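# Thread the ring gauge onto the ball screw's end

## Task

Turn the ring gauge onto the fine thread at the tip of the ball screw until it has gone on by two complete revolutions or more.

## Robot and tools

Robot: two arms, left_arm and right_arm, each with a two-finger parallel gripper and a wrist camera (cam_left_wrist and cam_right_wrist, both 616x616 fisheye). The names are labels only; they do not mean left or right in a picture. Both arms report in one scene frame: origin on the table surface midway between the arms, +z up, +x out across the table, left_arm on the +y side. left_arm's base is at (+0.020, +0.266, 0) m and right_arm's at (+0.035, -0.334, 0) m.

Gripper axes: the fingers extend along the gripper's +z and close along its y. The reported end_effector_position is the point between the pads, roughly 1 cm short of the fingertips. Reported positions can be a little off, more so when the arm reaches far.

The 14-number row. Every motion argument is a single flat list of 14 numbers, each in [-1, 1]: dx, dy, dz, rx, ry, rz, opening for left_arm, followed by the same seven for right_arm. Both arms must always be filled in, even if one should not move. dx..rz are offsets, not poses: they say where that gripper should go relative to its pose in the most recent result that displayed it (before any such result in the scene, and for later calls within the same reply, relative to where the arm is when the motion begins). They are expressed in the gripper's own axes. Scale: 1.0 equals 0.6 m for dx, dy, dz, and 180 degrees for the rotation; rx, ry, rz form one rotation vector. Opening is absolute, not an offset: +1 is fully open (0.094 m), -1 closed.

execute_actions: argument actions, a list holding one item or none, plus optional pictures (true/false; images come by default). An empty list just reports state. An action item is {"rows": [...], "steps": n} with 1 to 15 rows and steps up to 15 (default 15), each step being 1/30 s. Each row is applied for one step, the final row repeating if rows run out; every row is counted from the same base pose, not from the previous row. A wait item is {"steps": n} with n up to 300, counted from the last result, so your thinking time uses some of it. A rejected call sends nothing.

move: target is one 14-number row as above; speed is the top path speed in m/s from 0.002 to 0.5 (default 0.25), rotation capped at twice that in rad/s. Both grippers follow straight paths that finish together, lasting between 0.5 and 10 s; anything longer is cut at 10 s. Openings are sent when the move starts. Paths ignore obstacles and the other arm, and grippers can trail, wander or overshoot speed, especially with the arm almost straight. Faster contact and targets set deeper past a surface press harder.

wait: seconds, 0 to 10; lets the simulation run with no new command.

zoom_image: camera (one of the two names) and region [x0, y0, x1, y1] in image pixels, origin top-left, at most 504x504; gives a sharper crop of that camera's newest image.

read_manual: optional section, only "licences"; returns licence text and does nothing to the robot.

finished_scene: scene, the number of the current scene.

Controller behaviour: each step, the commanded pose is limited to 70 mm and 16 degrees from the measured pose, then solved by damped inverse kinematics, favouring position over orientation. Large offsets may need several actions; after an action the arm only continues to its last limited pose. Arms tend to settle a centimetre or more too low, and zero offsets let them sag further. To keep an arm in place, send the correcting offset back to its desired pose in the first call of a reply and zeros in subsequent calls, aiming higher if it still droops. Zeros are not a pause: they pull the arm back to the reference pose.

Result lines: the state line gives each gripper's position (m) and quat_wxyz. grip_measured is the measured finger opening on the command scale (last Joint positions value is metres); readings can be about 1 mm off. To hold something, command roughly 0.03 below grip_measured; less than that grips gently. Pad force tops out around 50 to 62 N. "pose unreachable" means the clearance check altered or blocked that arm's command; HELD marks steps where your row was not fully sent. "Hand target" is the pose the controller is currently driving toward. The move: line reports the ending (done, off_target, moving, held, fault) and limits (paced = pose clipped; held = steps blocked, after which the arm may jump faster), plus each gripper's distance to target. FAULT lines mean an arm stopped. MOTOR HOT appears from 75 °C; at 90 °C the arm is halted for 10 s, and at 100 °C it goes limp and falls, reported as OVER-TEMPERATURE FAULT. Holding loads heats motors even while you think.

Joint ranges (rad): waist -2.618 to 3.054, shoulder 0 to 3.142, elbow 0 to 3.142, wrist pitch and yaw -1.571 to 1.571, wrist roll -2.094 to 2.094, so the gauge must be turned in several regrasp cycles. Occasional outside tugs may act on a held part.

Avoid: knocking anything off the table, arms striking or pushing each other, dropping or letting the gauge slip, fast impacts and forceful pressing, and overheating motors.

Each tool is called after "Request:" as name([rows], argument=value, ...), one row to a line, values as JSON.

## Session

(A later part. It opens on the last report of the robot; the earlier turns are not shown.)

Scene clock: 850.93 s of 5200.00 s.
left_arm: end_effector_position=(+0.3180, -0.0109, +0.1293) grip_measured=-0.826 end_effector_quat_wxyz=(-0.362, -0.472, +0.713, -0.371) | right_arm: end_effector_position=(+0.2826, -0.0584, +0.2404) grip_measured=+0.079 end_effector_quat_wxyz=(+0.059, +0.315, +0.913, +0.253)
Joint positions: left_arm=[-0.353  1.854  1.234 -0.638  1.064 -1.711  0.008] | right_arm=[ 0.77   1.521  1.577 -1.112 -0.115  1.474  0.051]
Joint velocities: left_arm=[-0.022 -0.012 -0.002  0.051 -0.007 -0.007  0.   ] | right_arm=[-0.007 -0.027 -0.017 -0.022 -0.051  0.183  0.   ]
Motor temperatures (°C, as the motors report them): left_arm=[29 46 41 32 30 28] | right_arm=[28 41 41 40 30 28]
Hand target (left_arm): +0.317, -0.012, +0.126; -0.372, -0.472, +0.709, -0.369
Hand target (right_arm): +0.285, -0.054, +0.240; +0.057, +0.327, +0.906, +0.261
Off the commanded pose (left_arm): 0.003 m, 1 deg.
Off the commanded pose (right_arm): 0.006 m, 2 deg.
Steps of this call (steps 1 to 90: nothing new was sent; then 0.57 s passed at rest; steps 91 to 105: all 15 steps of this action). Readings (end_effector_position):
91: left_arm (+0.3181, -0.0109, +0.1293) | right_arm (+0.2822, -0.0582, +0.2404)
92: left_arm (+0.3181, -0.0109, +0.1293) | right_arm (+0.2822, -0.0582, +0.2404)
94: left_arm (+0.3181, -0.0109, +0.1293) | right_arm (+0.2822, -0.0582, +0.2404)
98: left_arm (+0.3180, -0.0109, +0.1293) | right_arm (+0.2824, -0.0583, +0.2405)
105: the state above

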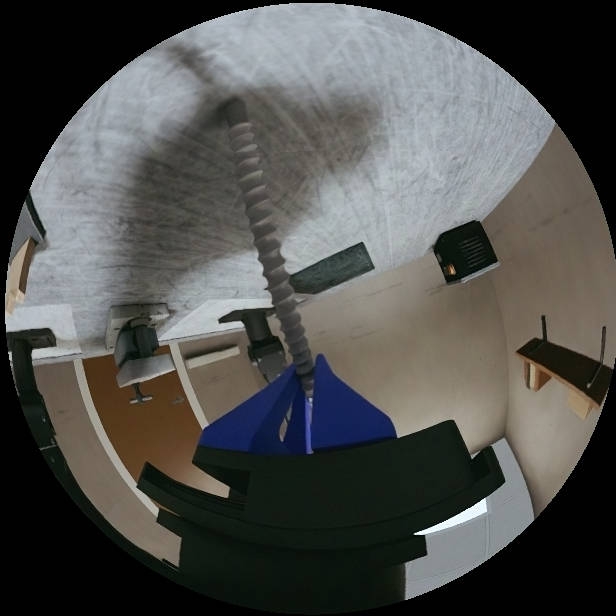

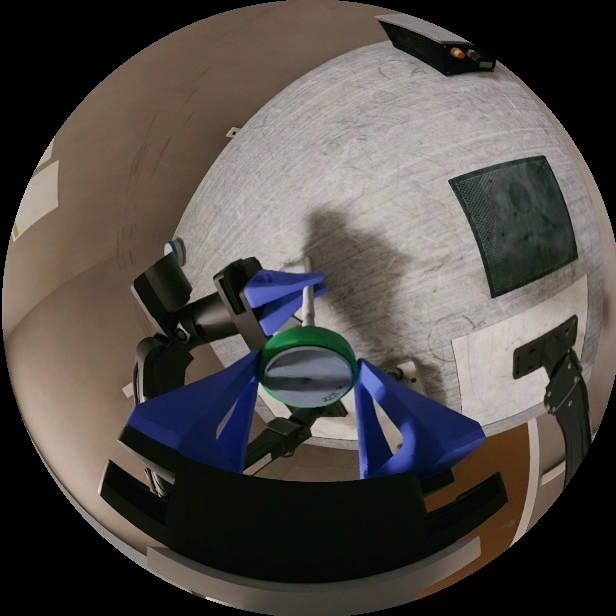

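Request:
execute_actions([
  {"rows": [[-0.0033,0.0023,0.0041,-0.003,0.0044,-0.0042,-0.855,0.0015,0.007,0.012,-0.001,0,0.15,0.05]], "steps": 15},
], pictures=false)

Scene clock: 862.07 s of 5200.00 s.
left_arm: end_effector_position=(+0.3179, -0.0109, +0.1293) grip_measured=-0.826 end_effector_quat_wxyz=(-0.362, -0.472, +0.713, -0.371) | right_arm: end_effector_position=(+0.2831, -0.0591, +0.2400) grip_measured=+0.079 end_effector_quat_wxyz=(+0.003, +0.511, +0.820, +0.258)
Joint positions: left_arm=[-0.353  1.854  1.234 -0.639  1.064 -1.711  0.008] | right_arm=[ 0.77   1.522  1.577 -1.113 -0.11   1.923  0.051]
Joint velocities: left_arm=[-0.017 -0.002 -0.002  0.022 -0.007 -0.022  0.   ] | right_arm=[-0.012  0.007 -0.007 -0.007 -0.007  0.154 -0.001]
Motor temperatures (°C, as the motors report them): left_arm=[29 47 41 32 30 28] | right_arm=[28 41 42 40 30 28]
Hand target (left_arm): +0.317, -0.012, +0.126; -0.372, -0.472, +0.709, -0.369
Hand target (right_arm): +0.286, -0.052, +0.236; -0.001, +0.519, +0.814, +0.261
Off the commanded pose (left_arm): 0.003 m, 1 deg.
Off the commanded pose (right_arm): 0.009 m, 1 deg.
Steps of this call (steps 1 to 90: nothing new was sent; then 7.63 s passed at rest; steps 91 to 105: all 15 steps of this action). Readings (end_effector_position):
91: left_arm (+0.3180, -0.0109, +0.1293) | right_arm (+0.2827, -0.0584, +0.2402)
92: left_arm (+0.3180, -0.0109, +0.1293) | right_arm (+0.2827, -0.0584, +0.2402)
94: left_arm (+0.3180, -0.0109, +0.1293) | right_arm (+0.2827, -0.0585, +0.2402)
98: left_arm (+0.3179, -0.0109, +0.1293) | right_arm (+0.2830, -0.0589, +0.2400)
105: the state above

Request:
execute_actions([
  {"rows": [[-0.0033,0.0023,0.0041,-0.003,0.0044,-0.0042,-0.855,0.0075,0.0115,-0.008,-0.012,0.0078,0,0.05],[-0.0033,0.0023,0.0041,-0.003,0.0044,-0.0042,-0.855,0.0075,0.0115,-0.008,-0.012,0.0078,0,0.05],[-0.0033,0.0023,0.0041,-0.003,0.0044,-0.0042,-0.855,0.0075,0.0115,-0.008,-0.012,0.0078,0,0.05],[-0.0033,0.0023,0.0041,-0.003,0.0044,-0.0042,-0.855,0.0075,0.0115,-0.008,-0.012,0.0078,0,0.05],[-0.0033,0.0023,0.0041,-0.003,0.0044,-0.0042,-0.855,0.0075,0.0115,-0.008,-0.012,0.0078,0,0.065],[-0.0033,0.0023,0.0041,-0.003,0.0044,-0.0042,-0.855,0.0075,0.0115,-0.008,-0.012,0.0078,0,0.075],[-0.0033,0.0023,0.0041,-0.003,0.0044,-0.0042,-0.855,0.0075,0.0115,-0.008,-0.012,0.0078,0,0.085],[-0.0033,0.0023,0.0041,-0.003,0.0044,-0.0042,-0.855,0.0075,0.0115,-0.008,-0.012,0.0078,0,0.095],[-0.0033,0.0023,0.0041,-0.003,0.0044,-0.0042,-0.855,0.0075,0.0115,-0.008,-0.012,0.0078,0,0.11]], "steps": 15},
], pictures=true)

Request:
zoom_image(camera="cam_right_wrist", region=[230, 190, 390, 410])

Scene clock: 880.40 s of 5200.00 s.
left_arm: end_effector_position=(+0.3179, -0.0109, +0.1293) grip_measured=-0.826 end_effector_quat_wxyz=(-0.362, -0.472, +0.713, -0.371) | right_arm: end_effector_position=(+0.2828, -0.0589, +0.2403) grip_measured=+0.108 end_effector_quat_wxyz=(+0.001, +0.516, +0.817, +0.259)
Joint positions: left_arm=[-0.353  1.854  1.234 -0.639  1.064 -1.711  0.008] | right_arm=[ 0.77   1.521  1.577 -1.113 -0.111  1.935  0.052]
Joint velocities: left_arm=[-0.032  0.017 -0.007  0.037 -0.037 -0.037  0.001] | right_arm=[-0.007  0.002 -0.002  0.007 -0.007  0.081 -0.001]
Motor temperatures (°C, as the motors report them): left_arm=[29 47 41 32 30 28] | right_arm=[28 40 42 40 30 28]
Hand target (left_arm): +0.317, -0.012, +0.126; -0.372, -0.472, +0.709, -0.369
Hand target (right_arm): +0.285, -0.055, +0.248; +0.003, +0.508, +0.815, +0.280
Off the commanded pose (left_arm): 0.003 m, 1 deg.
Off the commanded pose (right_arm): 0.009 m, 3 deg.
Steps of this call (steps 1 to 90: nothing new was sent; then 14.83 s passed at rest; steps 91 to 105: all 15 steps of this action). Readings (end_effector_position):
91: left_arm (+0.3179, -0.0109, +0.1293) | right_arm (+0.2830, -0.0593, +0.2402)
92: left_arm (+0.3179, -0.0109, +0.1293) | right_arm (+0.2830, -0.0593, +0.2402)
94: left_arm (+0.3179, -0.0109, +0.1293) | right_arm (+0.2830, -0.0593, +0.2402)
98: left_arm (+0.3179, -0.0109, +0.1293) | right_arm (+0.2830, -0.0593, +0.2402)
105: the state above

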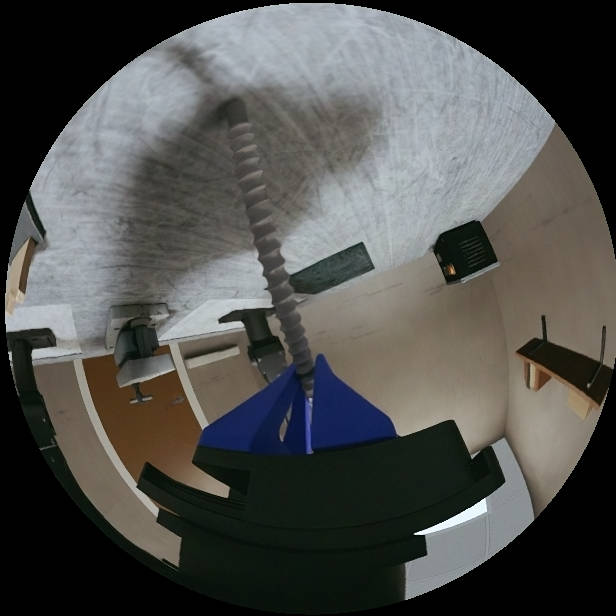

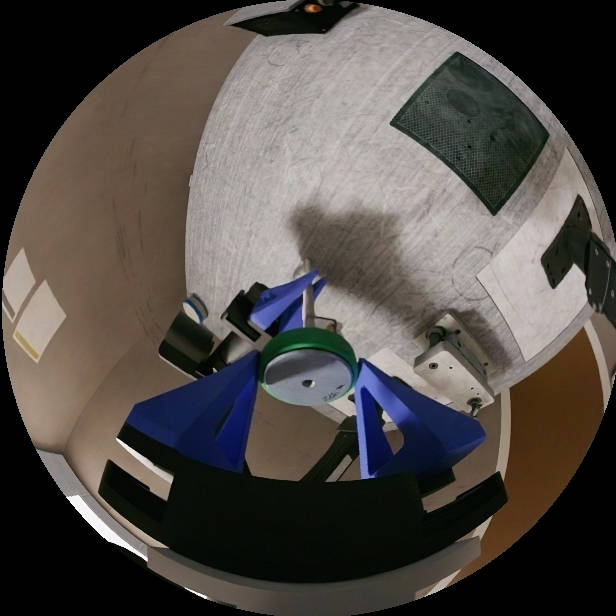

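Region (230, 190, 390, 410) of cam_right_wrist's 616x616 image, scaled by 2.291, with more detail than that image has; it fills the left 367 columns of this view, and the rest is white.

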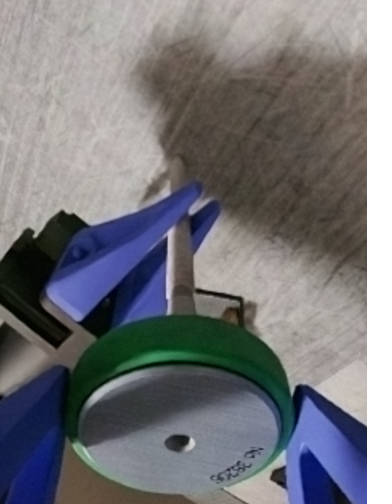

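Request:
execute_actions(actions=[])

Request:
zoom_image(camera="cam_right_wrist", region=[230, 290, 390, 420])

Scene clock: 884.50 s of 5200.00 s.
left_arm: end_effector_position=(+0.3179, -0.0109, +0.1293) grip_measured=-0.826 end_effector_quat_wxyz=(-0.362, -0.472, +0.713, -0.371) | right_arm: end_effector_position=(+0.2824, -0.0584, +0.2404) grip_measured=+0.108 end_effector_quat_wxyz=(-0.001, +0.515, +0.817, +0.260)
Joint positions: left_arm=[-0.353  1.854  1.234 -0.639  1.064 -1.711  0.008] | right_arm=[ 0.77   1.521  1.577 -1.113 -0.115  1.935  0.052]
Joint velocities: left_arm=[-0.022 -0.002 -0.002 -0.051  0.037 -0.007 -0.001] | right_arm=[ 0.007  0.002 -0.007 -0.022  0.007 -0.037  0.001]
Motor temperatures (°C, as the motors report them): left_arm=[29 47 41 32 30 28] | right_arm=[28 40 42 40 30 28]
Hand target (left_arm): +0.317, -0.012, +0.126; -0.372, -0.472, +0.709, -0.369
Hand target (right_arm): +0.285, -0.055, +0.248; +0.003, +0.508, +0.815, +0.280
Off the commanded pose (left_arm): 0.003 m, 1 deg.
Off the commanded pose (right_arm): 0.009 m, 3 deg.
Steps of this call (steps 1 to 90: nothing new was sent; then 1.10 s passed at rest). Readings (end_effector_position):
1: left_arm (+0.3179, -0.0109, +0.1293) | right_arm (+0.2828, -0.0589, +0.2403)
2: left_arm (+0.3179, -0.0109, +0.1293) | right_arm (+0.2828, -0.0589, +0.2403)
4: left_arm (+0.3179, -0.0109, +0.1293) | right_arm (+0.2827, -0.0588, +0.2403)
8: left_arm (+0.3179, -0.0109, +0.1293) | right_arm (+0.2825, -0.0584, +0.2404)
90: the state above

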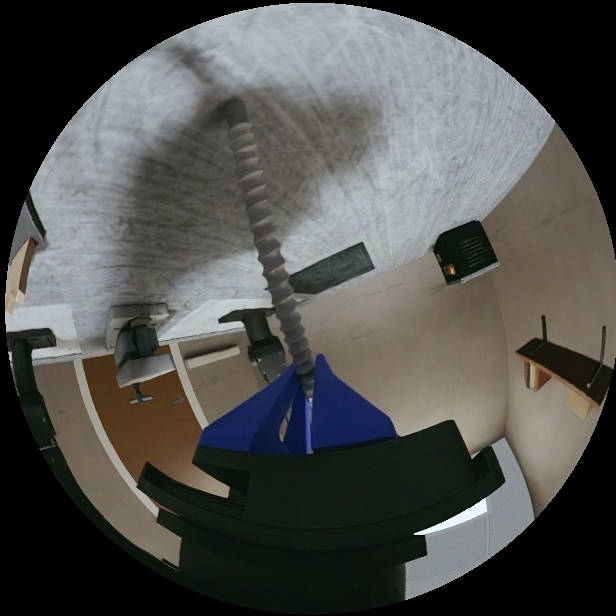

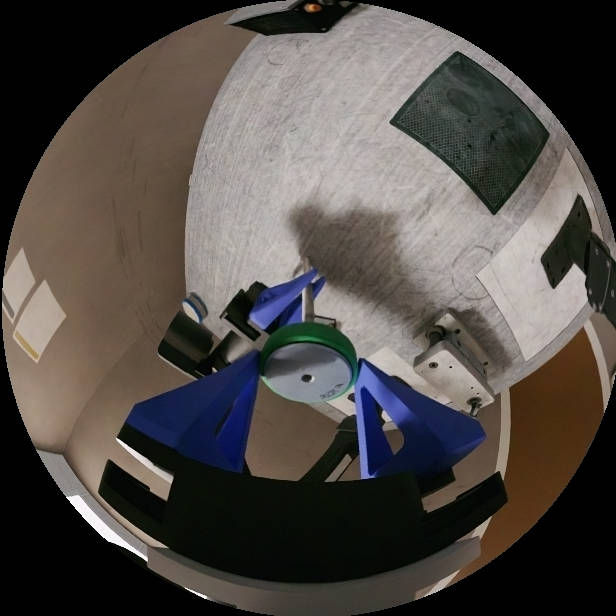

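Region (230, 290, 390, 420) of cam_right_wrist's 616x616 image, scaled by 3.150, with more detail than that image has; it fills the top 410 rows of this view, and the rest is white.

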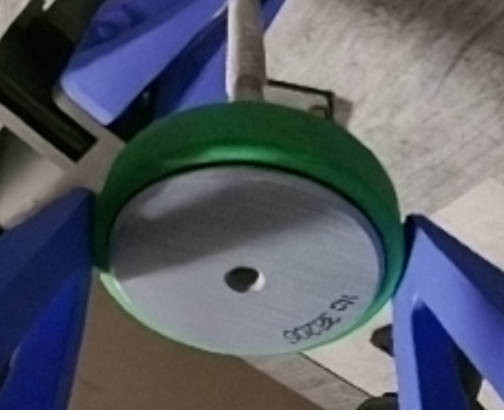

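Request:
execute_actions([
  {"rows": [[-0.0033,0.0023,0.0041,-0.003,0.0044,-0.0042,-0.855,0.0075,0.0115,-0.008,-0.012,0.0078,0,0.15],[-0.0033,0.0023,0.0041,-0.003,0.0044,-0.0042,-0.855,0.0075,0.0115,-0.008,-0.012,0.0078,0,0.2],[-0.0033,0.0023,0.0041,-0.003,0.0044,-0.0042,-0.855,0.0075,0.0115,-0.008,-0.012,0.0078,0,0.25],[-0.0033,0.0023,0.0041,-0.003,0.0044,-0.0042,-0.855,0.0075,0.0115,-0.008,-0.012,0.0078,0,0.3]], "steps": 12},
], pictures=true)

Request:
zoom_image(camera="cam_right_wrist", region=[230, 190, 390, 410])

Scene clock: 897.30 s of 5200.00 s.
left_arm: end_effector_position=(+0.3179, -0.0109, +0.1293) grip_measured=-0.826 end_effector_quat_wxyz=(-0.362, -0.472, +0.713, -0.371) | right_arm: end_effector_position=(+0.2857, -0.0537, +0.2438) grip_measured=+0.297 end_effector_quat_wxyz=(-0.001, +0.512, +0.814, +0.273)
Joint positions: left_arm=[-0.353  1.854  1.234 -0.639  1.064 -1.711  0.008] | right_arm=[ 0.77   1.521  1.577 -1.086 -0.121  1.936  0.061]
Joint velocities: left_arm=[ 0.007 -0.007  0.002 -0.007  0.022 -0.022  0.   ] | right_arm=[ 0.007 -0.002  0.002 -0.037 -0.007 -0.066  0.001]
Motor temperatures (°C, as the motors report them): left_arm=[29 47 41 32 30 28] | right_arm=[28 41 42 40 30 28]
Hand target (left_arm): +0.317, -0.012, +0.126; -0.372, -0.472, +0.709, -0.369
Hand target (right_arm): +0.285, -0.054, +0.249; -0.001, +0.512, +0.812, +0.281
Off the commanded pose (left_arm): 0.003 m, 1 deg.
Off the commanded pose (right_arm): 0.005 m, 1 deg.
Steps of this call (steps 1 to 90: nothing new was sent; then 9.40 s passed at rest; steps 91 to 102: all 12 steps of this action). Readings (end_effector_position):
91: left_arm (+0.3179, -0.0109, +0.1293) | right_arm (+0.2825, -0.0581, +0.2406)
92: left_arm (+0.3179, -0.0109, +0.1293) | right_arm (+0.2827, -0.0575, +0.2410)
94: left_arm (+0.3179, -0.0109, +0.1293) | right_arm (+0.2834, -0.0561, +0.2419)
98: left_arm (+0.3179, -0.0109, +0.1293) | right_arm (+0.2851, -0.0544, +0.2433)
102: the state above

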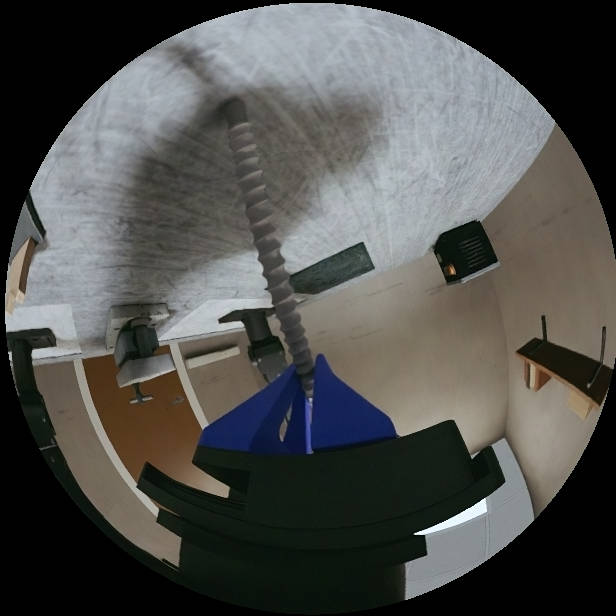

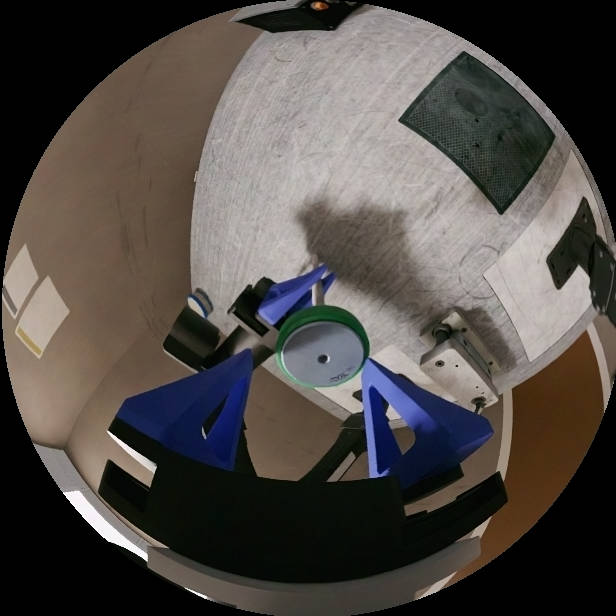

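Region (230, 190, 390, 410) of cam_right_wrist's 616x616 image, scaled by 2.291, with more detail than that image has; it fills the left 367 columns of this view, and the rest is white.

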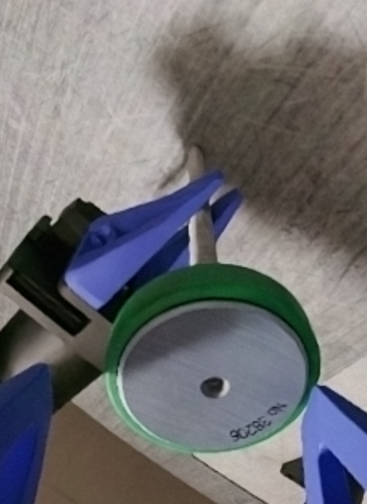

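Request:
execute_actions(actions=[])

Scene clock: 901.00 s of 5200.00 s.
left_arm: end_effector_position=(+0.3179, -0.0109, +0.1293) grip_measured=-0.826 end_effector_quat_wxyz=(-0.362, -0.472, +0.713, -0.371) | right_arm: end_effector_position=(+0.2861, -0.0534, +0.2441) grip_measured=+0.297 end_effector_quat_wxyz=(-0.000, +0.512, +0.814, +0.274)
Joint positions: left_arm=[-0.353  1.854  1.234 -0.639  1.064 -1.711  0.008] | right_arm=[ 0.77   1.521  1.577 -1.084 -0.121  1.936  0.061]
Joint velocities: left_arm=[-0.002 -0.022  0.012 -0.022 -0.037 -0.022 -0.   ] | right_arm=[ 0.002 -0.012 -0.002 -0.007 -0.066 -0.007  0.   ]
Motor temperatures (°C, as the motors report them): left_arm=[29 47 41 32 30 28] | right_arm=[28 41 42 39 30 28]
Hand target (left_arm): +0.317, -0.012, +0.126; -0.372, -0.472, +0.709, -0.369
Hand target (right_arm): +0.285, -0.054, +0.249; -0.001, +0.512, +0.812, +0.281
Off the commanded pose (left_arm): 0.003 m, 1 deg.
Off the commanded pose (right_arm): 0.005 m, 1 deg.
Steps of this call (steps 1 to 90: nothing new was sent; then 0.70 s passed at rest). Readings (end_effector_position):
1: left_arm (+0.3179, -0.0109, +0.1293) | right_arm (+0.2858, -0.0537, +0.2439)
2: left_arm (+0.3179, -0.0109, +0.1293) | right_arm (+0.2858, -0.0536, +0.2439)
4: left_arm (+0.3179, -0.0109, +0.1293) | right_arm (+0.2859, -0.0535, +0.2440)
8: left_arm (+0.3179, -0.0109, +0.1293) | right_arm (+0.2861, -0.0534, +0.2441)
90: the state above

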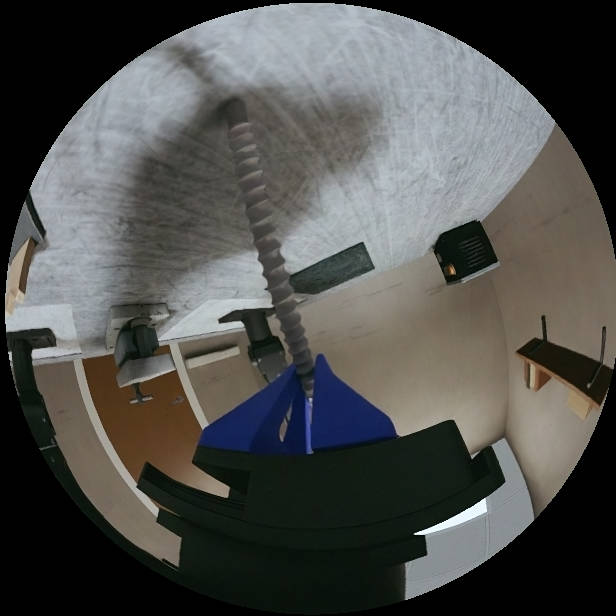

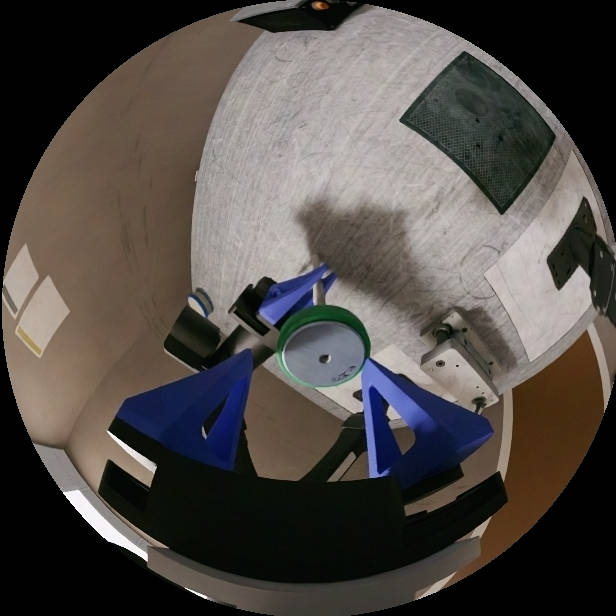

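Request:
zoom_image(camera="cam_right_wrist", region=[250, 250, 400, 400])

Region (250, 250, 400, 400) of cam_right_wrist's 616x616 image, scaled by 3.360, with more detail than that image has.

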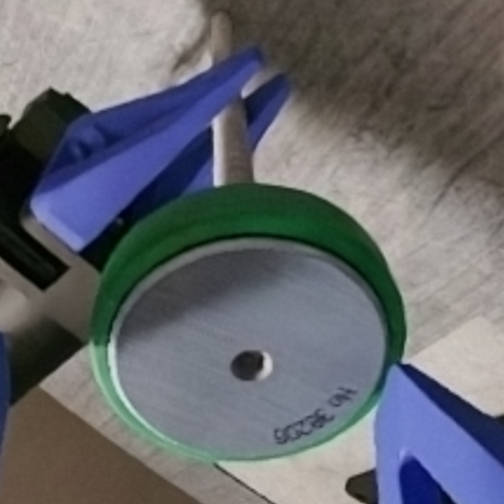

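Request:
zoom_image(camera="cam_right_wrist", region=[300, 340, 350, 378])

Region (300, 340, 350, 378) of cam_right_wrist's 616x616 image, scaled by 10.080, with more detail than that image has; it fills the top 383 rows of this view, and the rest is white.

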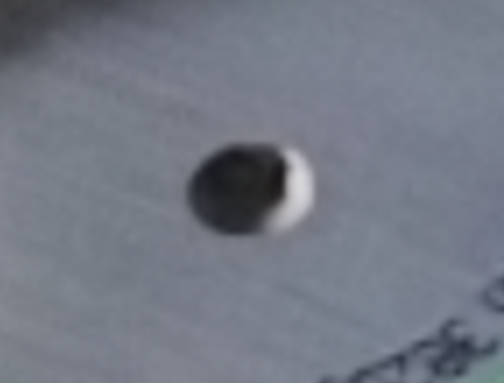

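Request:
execute_actions([
  {"rows": [[-0.0033,0.0023,0.0041,-0.003,0.0044,-0.0042,-0.855,0.0021,0.0054,-0.007,-0.0071,0.0027,0,0.32],[-0.0033,0.0023,0.0041,-0.003,0.0044,-0.0042,-0.855,0.0021,0.0054,-0.007,-0.0071,0.0027,0,0.34],[-0.0033,0.0023,0.0041,-0.003,0.0044,-0.0042,-0.855,0.0021,0.0054,-0.007,-0.0071,0.0027,0,0.36],[-0.0033,0.0023,0.0041,-0.003,0.0044,-0.0042,-0.855,0.0021,0.0054,-0.007,-0.0071,0.0027,0,0.39],[-0.0033,0.0023,0.0041,-0.003,0.0044,-0.0042,-0.855,0.0021,0.0054,-0.007,-0.0071,0.0027,0,0.42],[-0.0033,0.0023,0.0041,-0.003,0.0044,-0.0042,-0.855,0.0021,0.0054,-0.007,-0.0071,0.0027,0,0.45]], "steps": 15},
], pictures=true)

Request:
zoom_image(camera="cam_right_wrist", region=[250, 250, 400, 400])

Scene clock: 934.80 s of 5200.00 s.
left_arm: end_effector_position=(+0.3179, -0.0109, +0.1293) grip_measured=-0.826 end_effector_quat_wxyz=(-0.362, -0.472, +0.713, -0.371) | right_arm: end_effector_position=(+0.2875, -0.0519, +0.2454) grip_measured=+0.447 end_effector_quat_wxyz=(+0.001, +0.511, +0.813, +0.278)
Joint positions: left_arm=[-0.353  1.854  1.234 -0.639  1.064 -1.711  0.008] | right_arm=[ 0.77   1.521  1.577 -1.074 -0.121  1.936  0.068]
Joint velocities: left_arm=[ 0.002 -0.007 -0.002 -0.037  0.051 -0.022 -0.001] | right_arm=[ 0.007 -0.002  0.007 -0.022  0.007 -0.066 -0.002]
Motor temperatures (°C, as the motors report them): left_arm=[29 47 41 32 30 28] | right_arm=[28 42 42 39 30 28]
Hand target (left_arm): +0.317, -0.012, +0.126; -0.372, -0.472, +0.709, -0.369
Hand target (right_arm): +0.287, -0.053, +0.250; +0.002, +0.511, +0.811, +0.285
Off the commanded pose (left_arm): 0.003 m, 1 deg.
Off the commanded pose (right_arm): 0.004 m, 1 deg.
Steps of this call (steps 1 to 90: nothing new was sent; then 30.30 s passed at rest; steps 91 to 105: all 15 steps of this action). Readings (end_effector_position):
91: left_arm (+0.3179, -0.0109, +0.1293) | right_arm (+0.2862, -0.0533, +0.2442)
92: left_arm (+0.3179, -0.0109, +0.1293) | right_arm (+0.2865, -0.0530, +0.2445)
94: left_arm (+0.3179, -0.0109, +0.1293) | right_arm (+0.2869, -0.0525, +0.2449)
98: left_arm (+0.3179, -0.0109, +0.1293) | right_arm (+0.2873, -0.0521, +0.2452)
105: the state above

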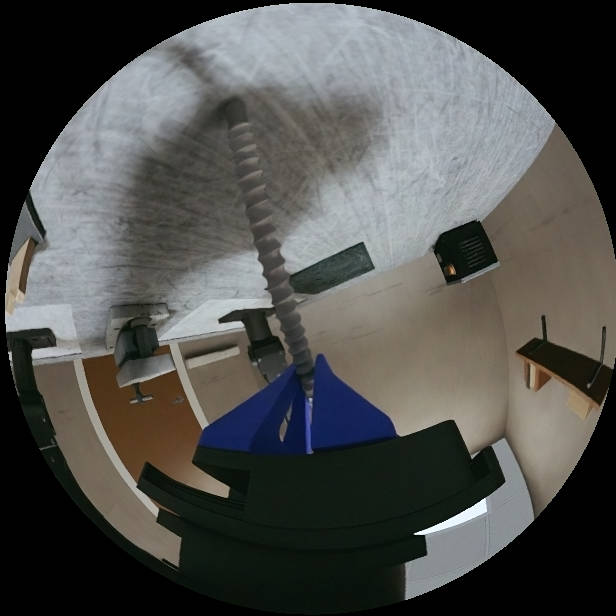

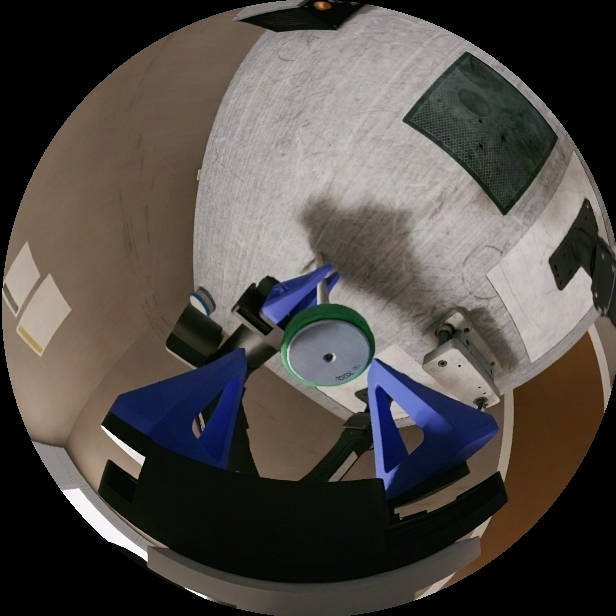

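Region (250, 250, 400, 400) of cam_right_wrist's 616x616 image, scaled by 3.360, with more detail than that image has.

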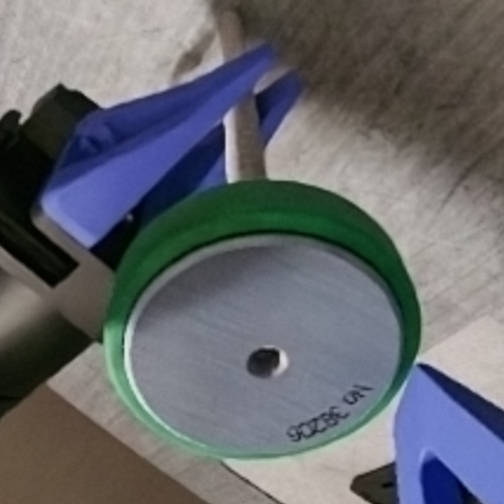

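Request:
move(target=[-0.0033,0.0023,0.0041,-0.003,0.0044,-0.0042,-0.855,-0.0058,-0.0151,-0.007,0.0023,-0.0009,0,0.6], speed=0.02)

Scene clock: 947.57 s of 5200.00 s.
left_arm: end_effector_position=(+0.3180, -0.0108, +0.1292) grip_measured=-0.826 end_effector_quat_wxyz=(-0.362, -0.472, +0.713, -0.371) | right_arm: end_effector_position=(+0.2841, -0.0553, +0.2411) grip_measured=+0.597 end_effector_quat_wxyz=(-0.000, +0.512, +0.814, +0.273)
Joint positions: left_arm=[-0.353  1.854  1.234 -0.639  1.063 -1.711  0.008] | right_arm=[ 0.77   1.508  1.553 -1.073 -0.121  1.936  0.075]
Joint velocities: left_arm=[-0.007 -0.022 -0.002 -0.022 -0.037  0.007  0.001] | right_arm=[-0.002 -0.002 -0.022 -0.007 -0.007 -0.037 -0.   ]
Motor temperatures (°C, as the motors report them): left_arm=[29 47 41 32 30 28] | right_arm=[28 42 42 38 30 28]
Hand target (left_arm): +0.317, -0.012, +0.126; -0.372, -0.472, +0.709, -0.369
Hand target (right_arm): +0.280, -0.059, +0.244; -0.000, +0.512, +0.814, +0.275
Off the commanded pose (left_arm): 0.003 m, 1 deg.
Off the commanded pose (right_arm): 0.006 m, 0 deg.
After step 90, 8.87 s passed at rest.
move: done

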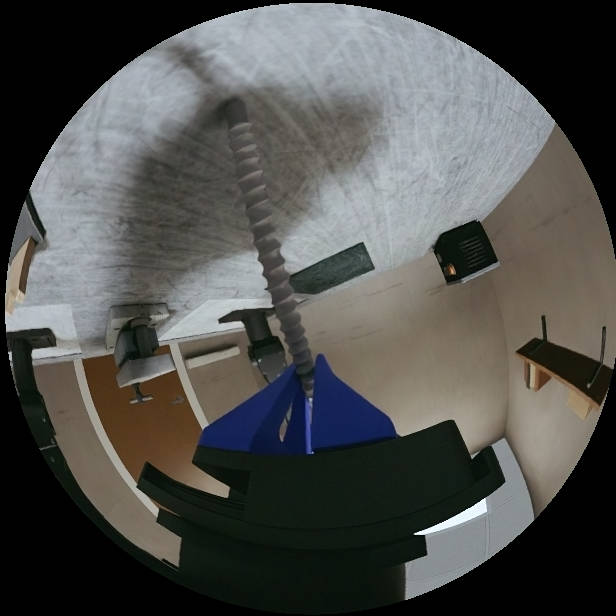

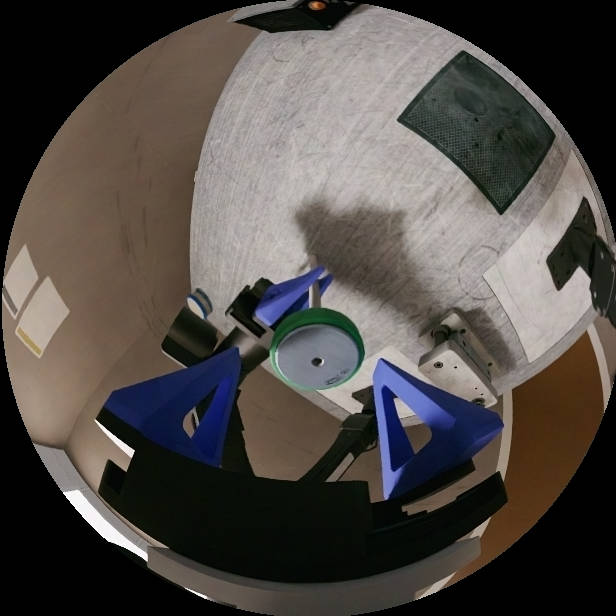

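Request:
move(target=[-0.0033,0.0023,0.0041,-0.003,0.0044,-0.0042,-0.855,-0.003,-0.0078,0.0,0.002,-0.001,-0.116,0.6], speed=0.15)

Request:
zoom_image(camera="cam_right_wrist", region=[230, 190, 390, 410])

Scene clock: 956.27 s of 5200.00 s.
left_arm: end_effector_position=(+0.3180, -0.0108, +0.1292) grip_measured=-0.826 end_effector_quat_wxyz=(-0.362, -0.472, +0.713, -0.371) | right_arm: end_effector_position=(+0.2841, -0.0553, +0.2411) grip_measured=+0.597 end_effector_quat_wxyz=(+0.047, +0.362, +0.891, +0.269)
Joint positions: left_arm=[-0.353  1.854  1.234 -0.639  1.063 -1.711  0.008] | right_arm=[ 0.77   1.508  1.553 -1.073 -0.121  1.585  0.075]
Joint velocities: left_arm=[-0.012 -0.007  0.007 -0.037  0.007 -0.066  0.   ] | right_arm=[ 0.012 -0.007 -0.012 -0.051 -0.051 -0.007 -0.001]
Motor temperatures (°C, as the motors report them): left_arm=[29 47 41 32 30 28] | right_arm=[28 42 41 38 30 28]
Hand target (left_arm): +0.317, -0.012, +0.126; -0.371, -0.472, +0.709, -0.369
Hand target (right_arm): +0.281, -0.058, +0.238; +0.049, +0.357, +0.894, +0.266
Off the commanded pose (left_arm): 0.003 m, 1 deg.
Off the commanded pose (right_arm): 0.005 m, 1 deg.
After step 90, 4.03 s passed at rest.
move: done

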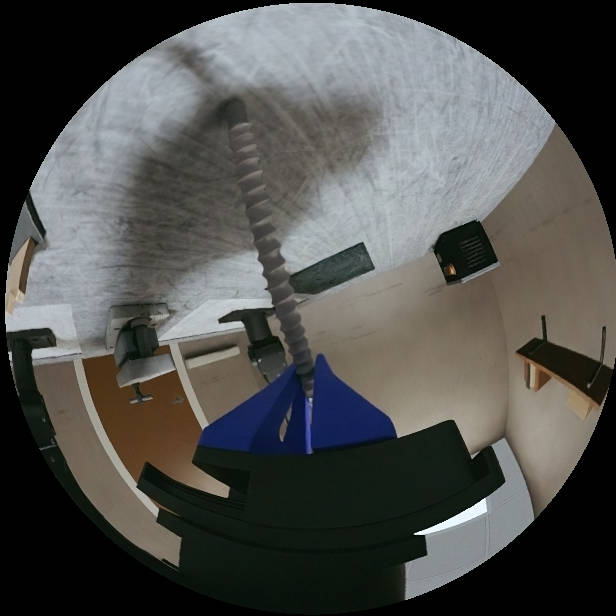

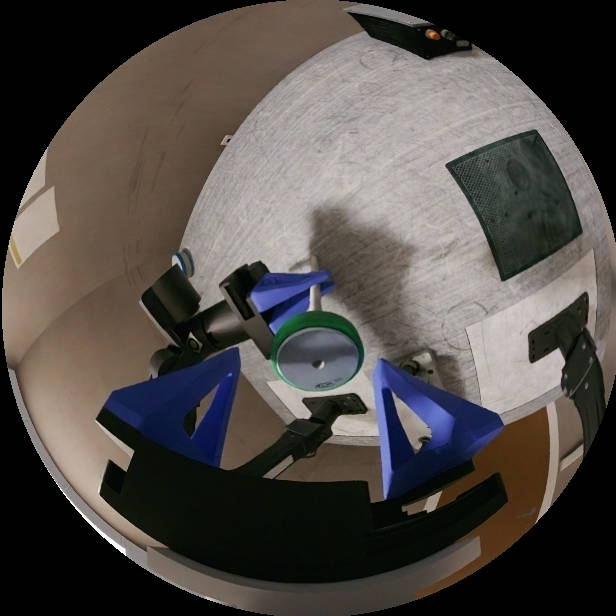

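Region (230, 190, 390, 410) of cam_right_wrist's 616x616 image, scaled by 2.291, with more detail than that image has; it fills the left 367 columns of this view, and the rest is white.

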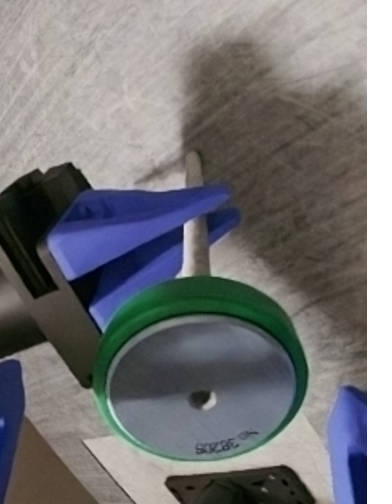

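Request:
move(target=[-0.0033,0.0023,0.0041,-0.003,0.0044,-0.0042,-0.855,0.0,-0.0163,0.010,0.0089,0,0,0.6], speed=0.02)

Request:
zoom_image(camera="cam_right_wrist", region=[230, 190, 390, 410])

Scene clock: 964.57 s of 5200.00 s.
left_arm: end_effector_position=(+0.3180, -0.0108, +0.1292) grip_measured=-0.826 end_effector_quat_wxyz=(-0.362, -0.472, +0.713, -0.371) | right_arm: end_effector_position=(+0.2819, -0.0574, +0.2333) grip_measured=+0.597 end_effector_quat_wxyz=(+0.044, +0.362, +0.894, +0.260)
Joint positions: left_arm=[-0.353  1.854  1.234 -0.639  1.063 -1.711  0.008] | right_arm=[ 0.77   1.508  1.531 -1.073 -0.121  1.582  0.075]
Joint velocities: left_arm=[-0.002 -0.007  0.007  0.037 -0.022 -0.051  0.002] | right_arm=[-0.012 -0.017  0.002  0.022 -0.022 -0.022  0.   ]
Motor temperatures (°C, as the motors report them): left_arm=[29 47 41 32 30 28] | right_arm=[28 42 41 38 30 28]
Hand target (left_arm): +0.317, -0.012, +0.126; -0.371, -0.472, +0.709, -0.369
Hand target (right_arm): +0.280, -0.058, +0.231; +0.042, +0.363, +0.895, +0.257
Off the commanded pose (left_arm): 0.003 m, 1 deg.
Off the commanded pose (right_arm): 0.003 m, 0 deg.
After step 90, 4.37 s passed at rest.
move: done

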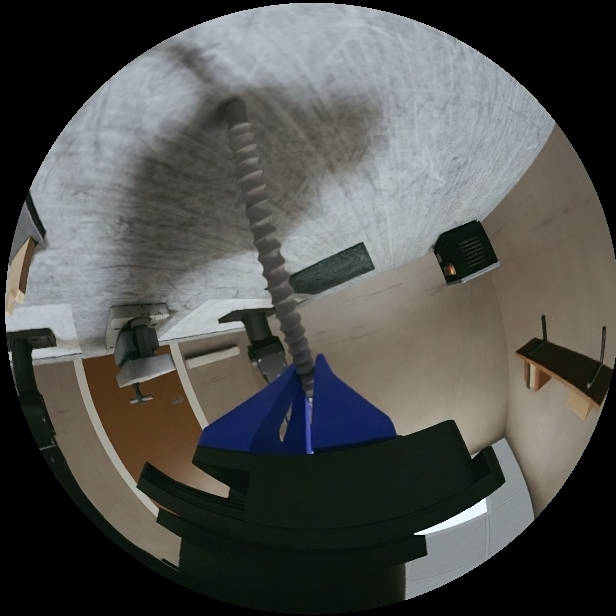

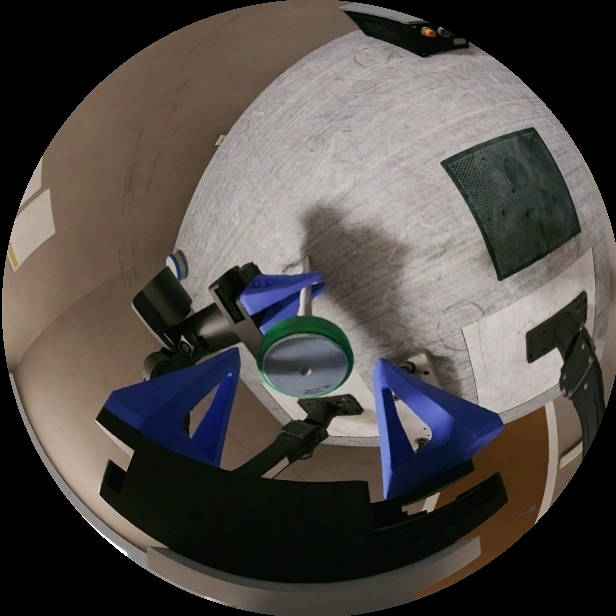

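Region (230, 190, 390, 410) of cam_right_wrist's 616x616 image, scaled by 2.291, with more detail than that image has; it fills the left 367 columns of this view, and the rest is white.

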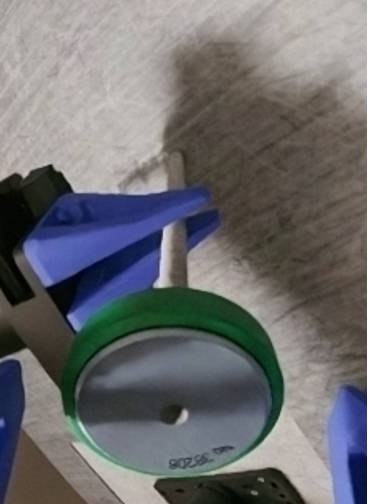

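Request:
execute_actions([
  {"rows": [[-0.0033,0.0023,0.0041,-0.003,0.0044,-0.0042,-0.855,0.0,0.0033,-0.003,-0.004,0,0,0.6]], "steps": 12},
], pictures=false)

Scene clock: 973.27 s of 5200.00 s.
left_arm: end_effector_position=(+0.3180, -0.0108, +0.1292) grip_measured=-0.826 end_effector_quat_wxyz=(-0.362, -0.472, +0.713, -0.371) | right_arm: end_effector_position=(+0.2824, -0.0570, +0.2336) grip_measured=+0.597 end_effector_quat_wxyz=(+0.044, +0.362, +0.894, +0.261)
Joint positions: left_arm=[-0.353  1.854  1.234 -0.639  1.063 -1.711  0.008] | right_arm=[ 0.77   1.508  1.531 -1.07  -0.121  1.582  0.075]
Joint velocities: left_arm=[-0.017 -0.007  0.002 -0.066 -0.022 -0.037 -0.   ] | right_arm=[ 0.007  0.002  0.002  0.037 -0.022  0.037 -0.   ]
Motor temperatures (°C, as the motors report them): left_arm=[29 47 41 32 30 28] | right_arm=[28 42 41 38 30 28]
Hand target (left_arm): +0.317, -0.012, +0.126; -0.371, -0.472, +0.709, -0.369
Hand target (right_arm): +0.283, -0.057, +0.236; +0.046, +0.362, +0.892, +0.266
Off the commanded pose (left_arm): 0.003 m, 1 deg.
Off the commanded pose (right_arm): 0.002 m, 1 deg.
Steps of this call (steps 1 to 90: nothing new was sent; then 5.30 s passed at rest; steps 91 to 102: all 12 steps of this action). Readings (end_effector_position):
91: left_arm (+0.3180, -0.0108, +0.1292) | right_arm (+0.2820, -0.0574, +0.2333)
92: left_arm (+0.3180, -0.0108, +0.1292) | right_arm (+0.2821, -0.0573, +0.2333)
94: left_arm (+0.3180, -0.0108, +0.1292) | right_arm (+0.2822, -0.0572, +0.2334)
98: left_arm (+0.3180, -0.0108, +0.1292) | right_arm (+0.2823, -0.0571, +0.2335)
102: the state above

Request:
move(target=[-0.0033,0.0023,0.0041,-0.003,0.0044,-0.0042,-0.855,0.0,0.002,-0.003,-0.002,-0.002,-0.507,0.6], speed=0.4)

Request:
zoom_image(camera="cam_right_wrist", region=[230, 190, 390, 410])

Scene clock: 978.77 s of 5200.00 s.
left_arm: end_effector_position=(+0.3180, -0.0108, +0.1292) grip_measured=-0.826 end_effector_quat_wxyz=(-0.362, -0.472, +0.713, -0.371) | right_arm: end_effector_position=(+0.2824, -0.0570, +0.2336) grip_measured=+0.597 end_effector_quat_wxyz=(+0.217, -0.381, +0.886, +0.152)
Joint positions: left_arm=[-0.353  1.854  1.234 -0.639  1.063 -1.711  0.008] | right_arm=[ 0.77   1.508  1.531 -1.07  -0.121 -0.001  0.075]
Joint velocities: left_arm=[-0.002  0.012  0.002 -0.037  0.022  0.022 -0.001] | right_arm=[ 0.002  0.007 -0.007 -0.007  0.007 -0.022  0.   ]
Motor temperatures (°C, as the motors report them): left_arm=[29 47 41 32 30 28] | right_arm=[28 42 41 38 30 28]
Hand target (left_arm): +0.317, -0.012, +0.126; -0.371, -0.472, +0.709, -0.369
Hand target (right_arm): +0.283, -0.057, +0.236; +0.221, -0.385, +0.883, +0.152
Off the commanded pose (left_arm): 0.003 m, 1 deg.
Off the commanded pose (right_arm): 0.002 m, 1 deg.
move: done

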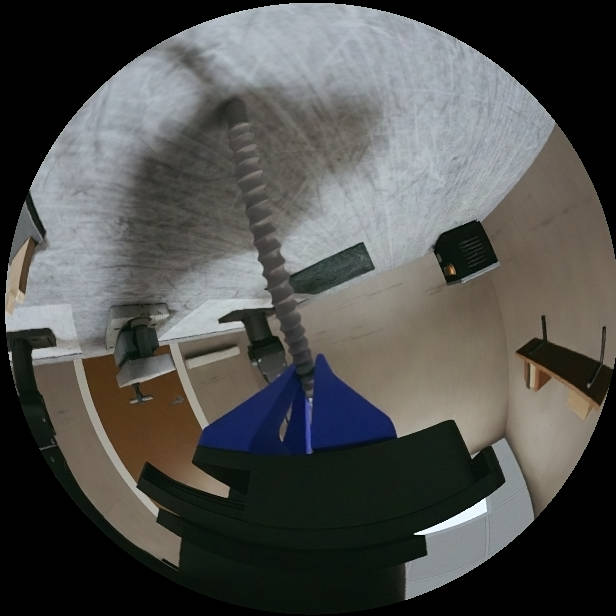

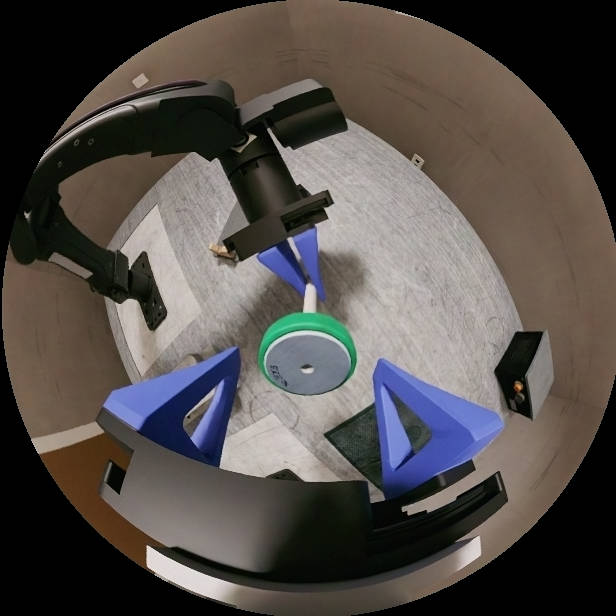

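Region (230, 190, 390, 410) of cam_right_wrist's 616x616 image, scaled by 2.291, with more detail than that image has; it fills the left 367 columns of this view, and the rest is white.

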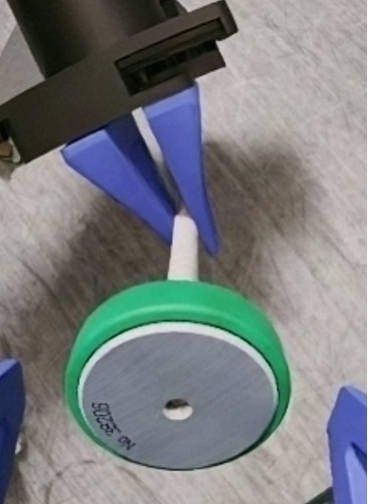

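Request:
zoom_image(camera="cam_right_wrist", region=[280, 346, 340, 391])

Region (280, 346, 340, 391) of cam_right_wrist's 616x616 image, scaled by 8.400, with more detail than that image has; it fills the top 378 rows of this view, and the rest is white.

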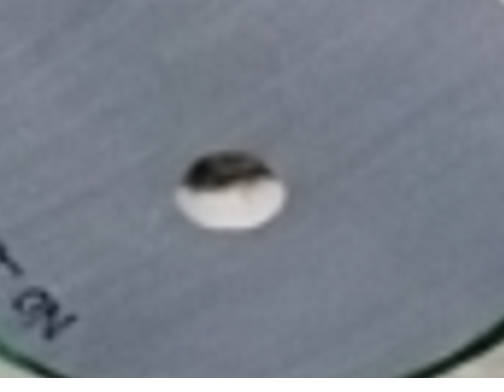

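Request:
move(target=[-0.0033,0.0023,0.0041,-0.003,0.0044,-0.0042,-0.855,0.0017,0.0045,0.0125,0.0059,0,-0.006,0.6], speed=0.02)

Request:
zoom_image(camera="cam_right_wrist", region=[230, 190, 390, 410])

Scene clock: 1031.33 s of 5200.00 s.
left_arm: end_effector_position=(+0.3180, -0.0108, +0.1292) grip_measured=-0.826 end_effector_quat_wxyz=(-0.362, -0.472, +0.713, -0.371) | right_arm: end_effector_position=(+0.2818, -0.0548, +0.2300) grip_measured=+0.597 end_effector_quat_wxyz=(+0.221, -0.387, +0.883, +0.144)
Joint positions: left_arm=[-0.353  1.854  1.234 -0.639  1.063 -1.711  0.008] | right_arm=[ 0.787  1.508  1.517 -1.054 -0.098 -0.004  0.075]
Joint velocities: left_arm=[ 0.007  0.012 -0.012 -0.037  0.007 -0.007 -0.   ] | right_arm=[-0.017  0.002  0.012  0.051  0.037 -0.022 -0.001]
Motor temperatures (°C, as the motors report them): left_arm=[29 47 41 32 30 28] | right_arm=[28 41 42 37 30 28]
Hand target (left_arm): +0.317, -0.012, +0.126; -0.371, -0.472, +0.709, -0.369
Hand target (right_arm): +0.282, -0.052, +0.227; +0.222, -0.388, +0.883, +0.142
Off the commanded pose (left_arm): 0.003 m, 1 deg.
Off the commanded pose (right_arm): 0.004 m, 0 deg.
After step 90, 48.73 s passed at rest.
move: done

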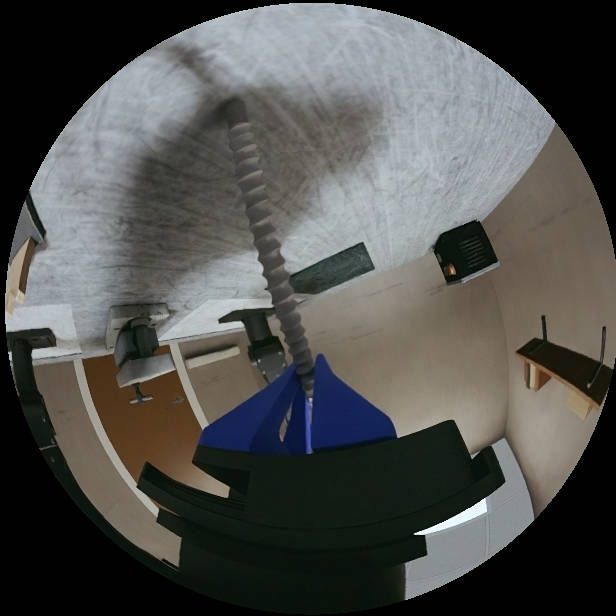

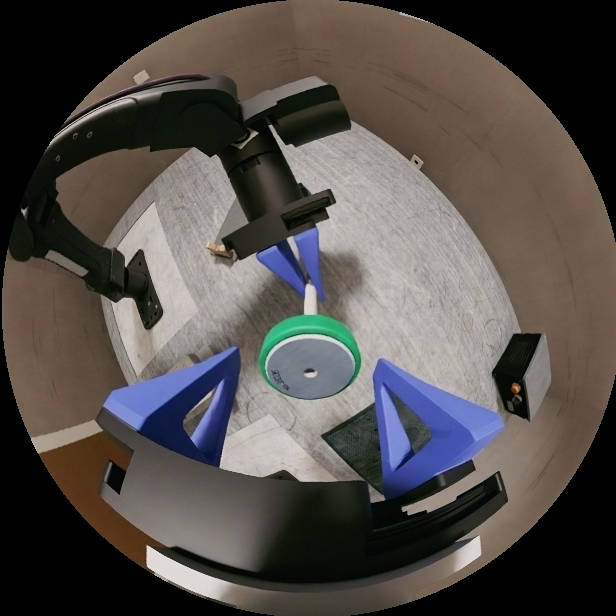

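Region (230, 190, 390, 410) of cam_right_wrist's 616x616 image, scaled by 2.291, with more detail than that image has; it fills the left 367 columns of this view, and the rest is white.

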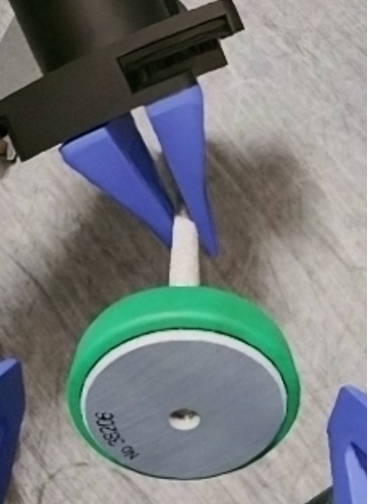

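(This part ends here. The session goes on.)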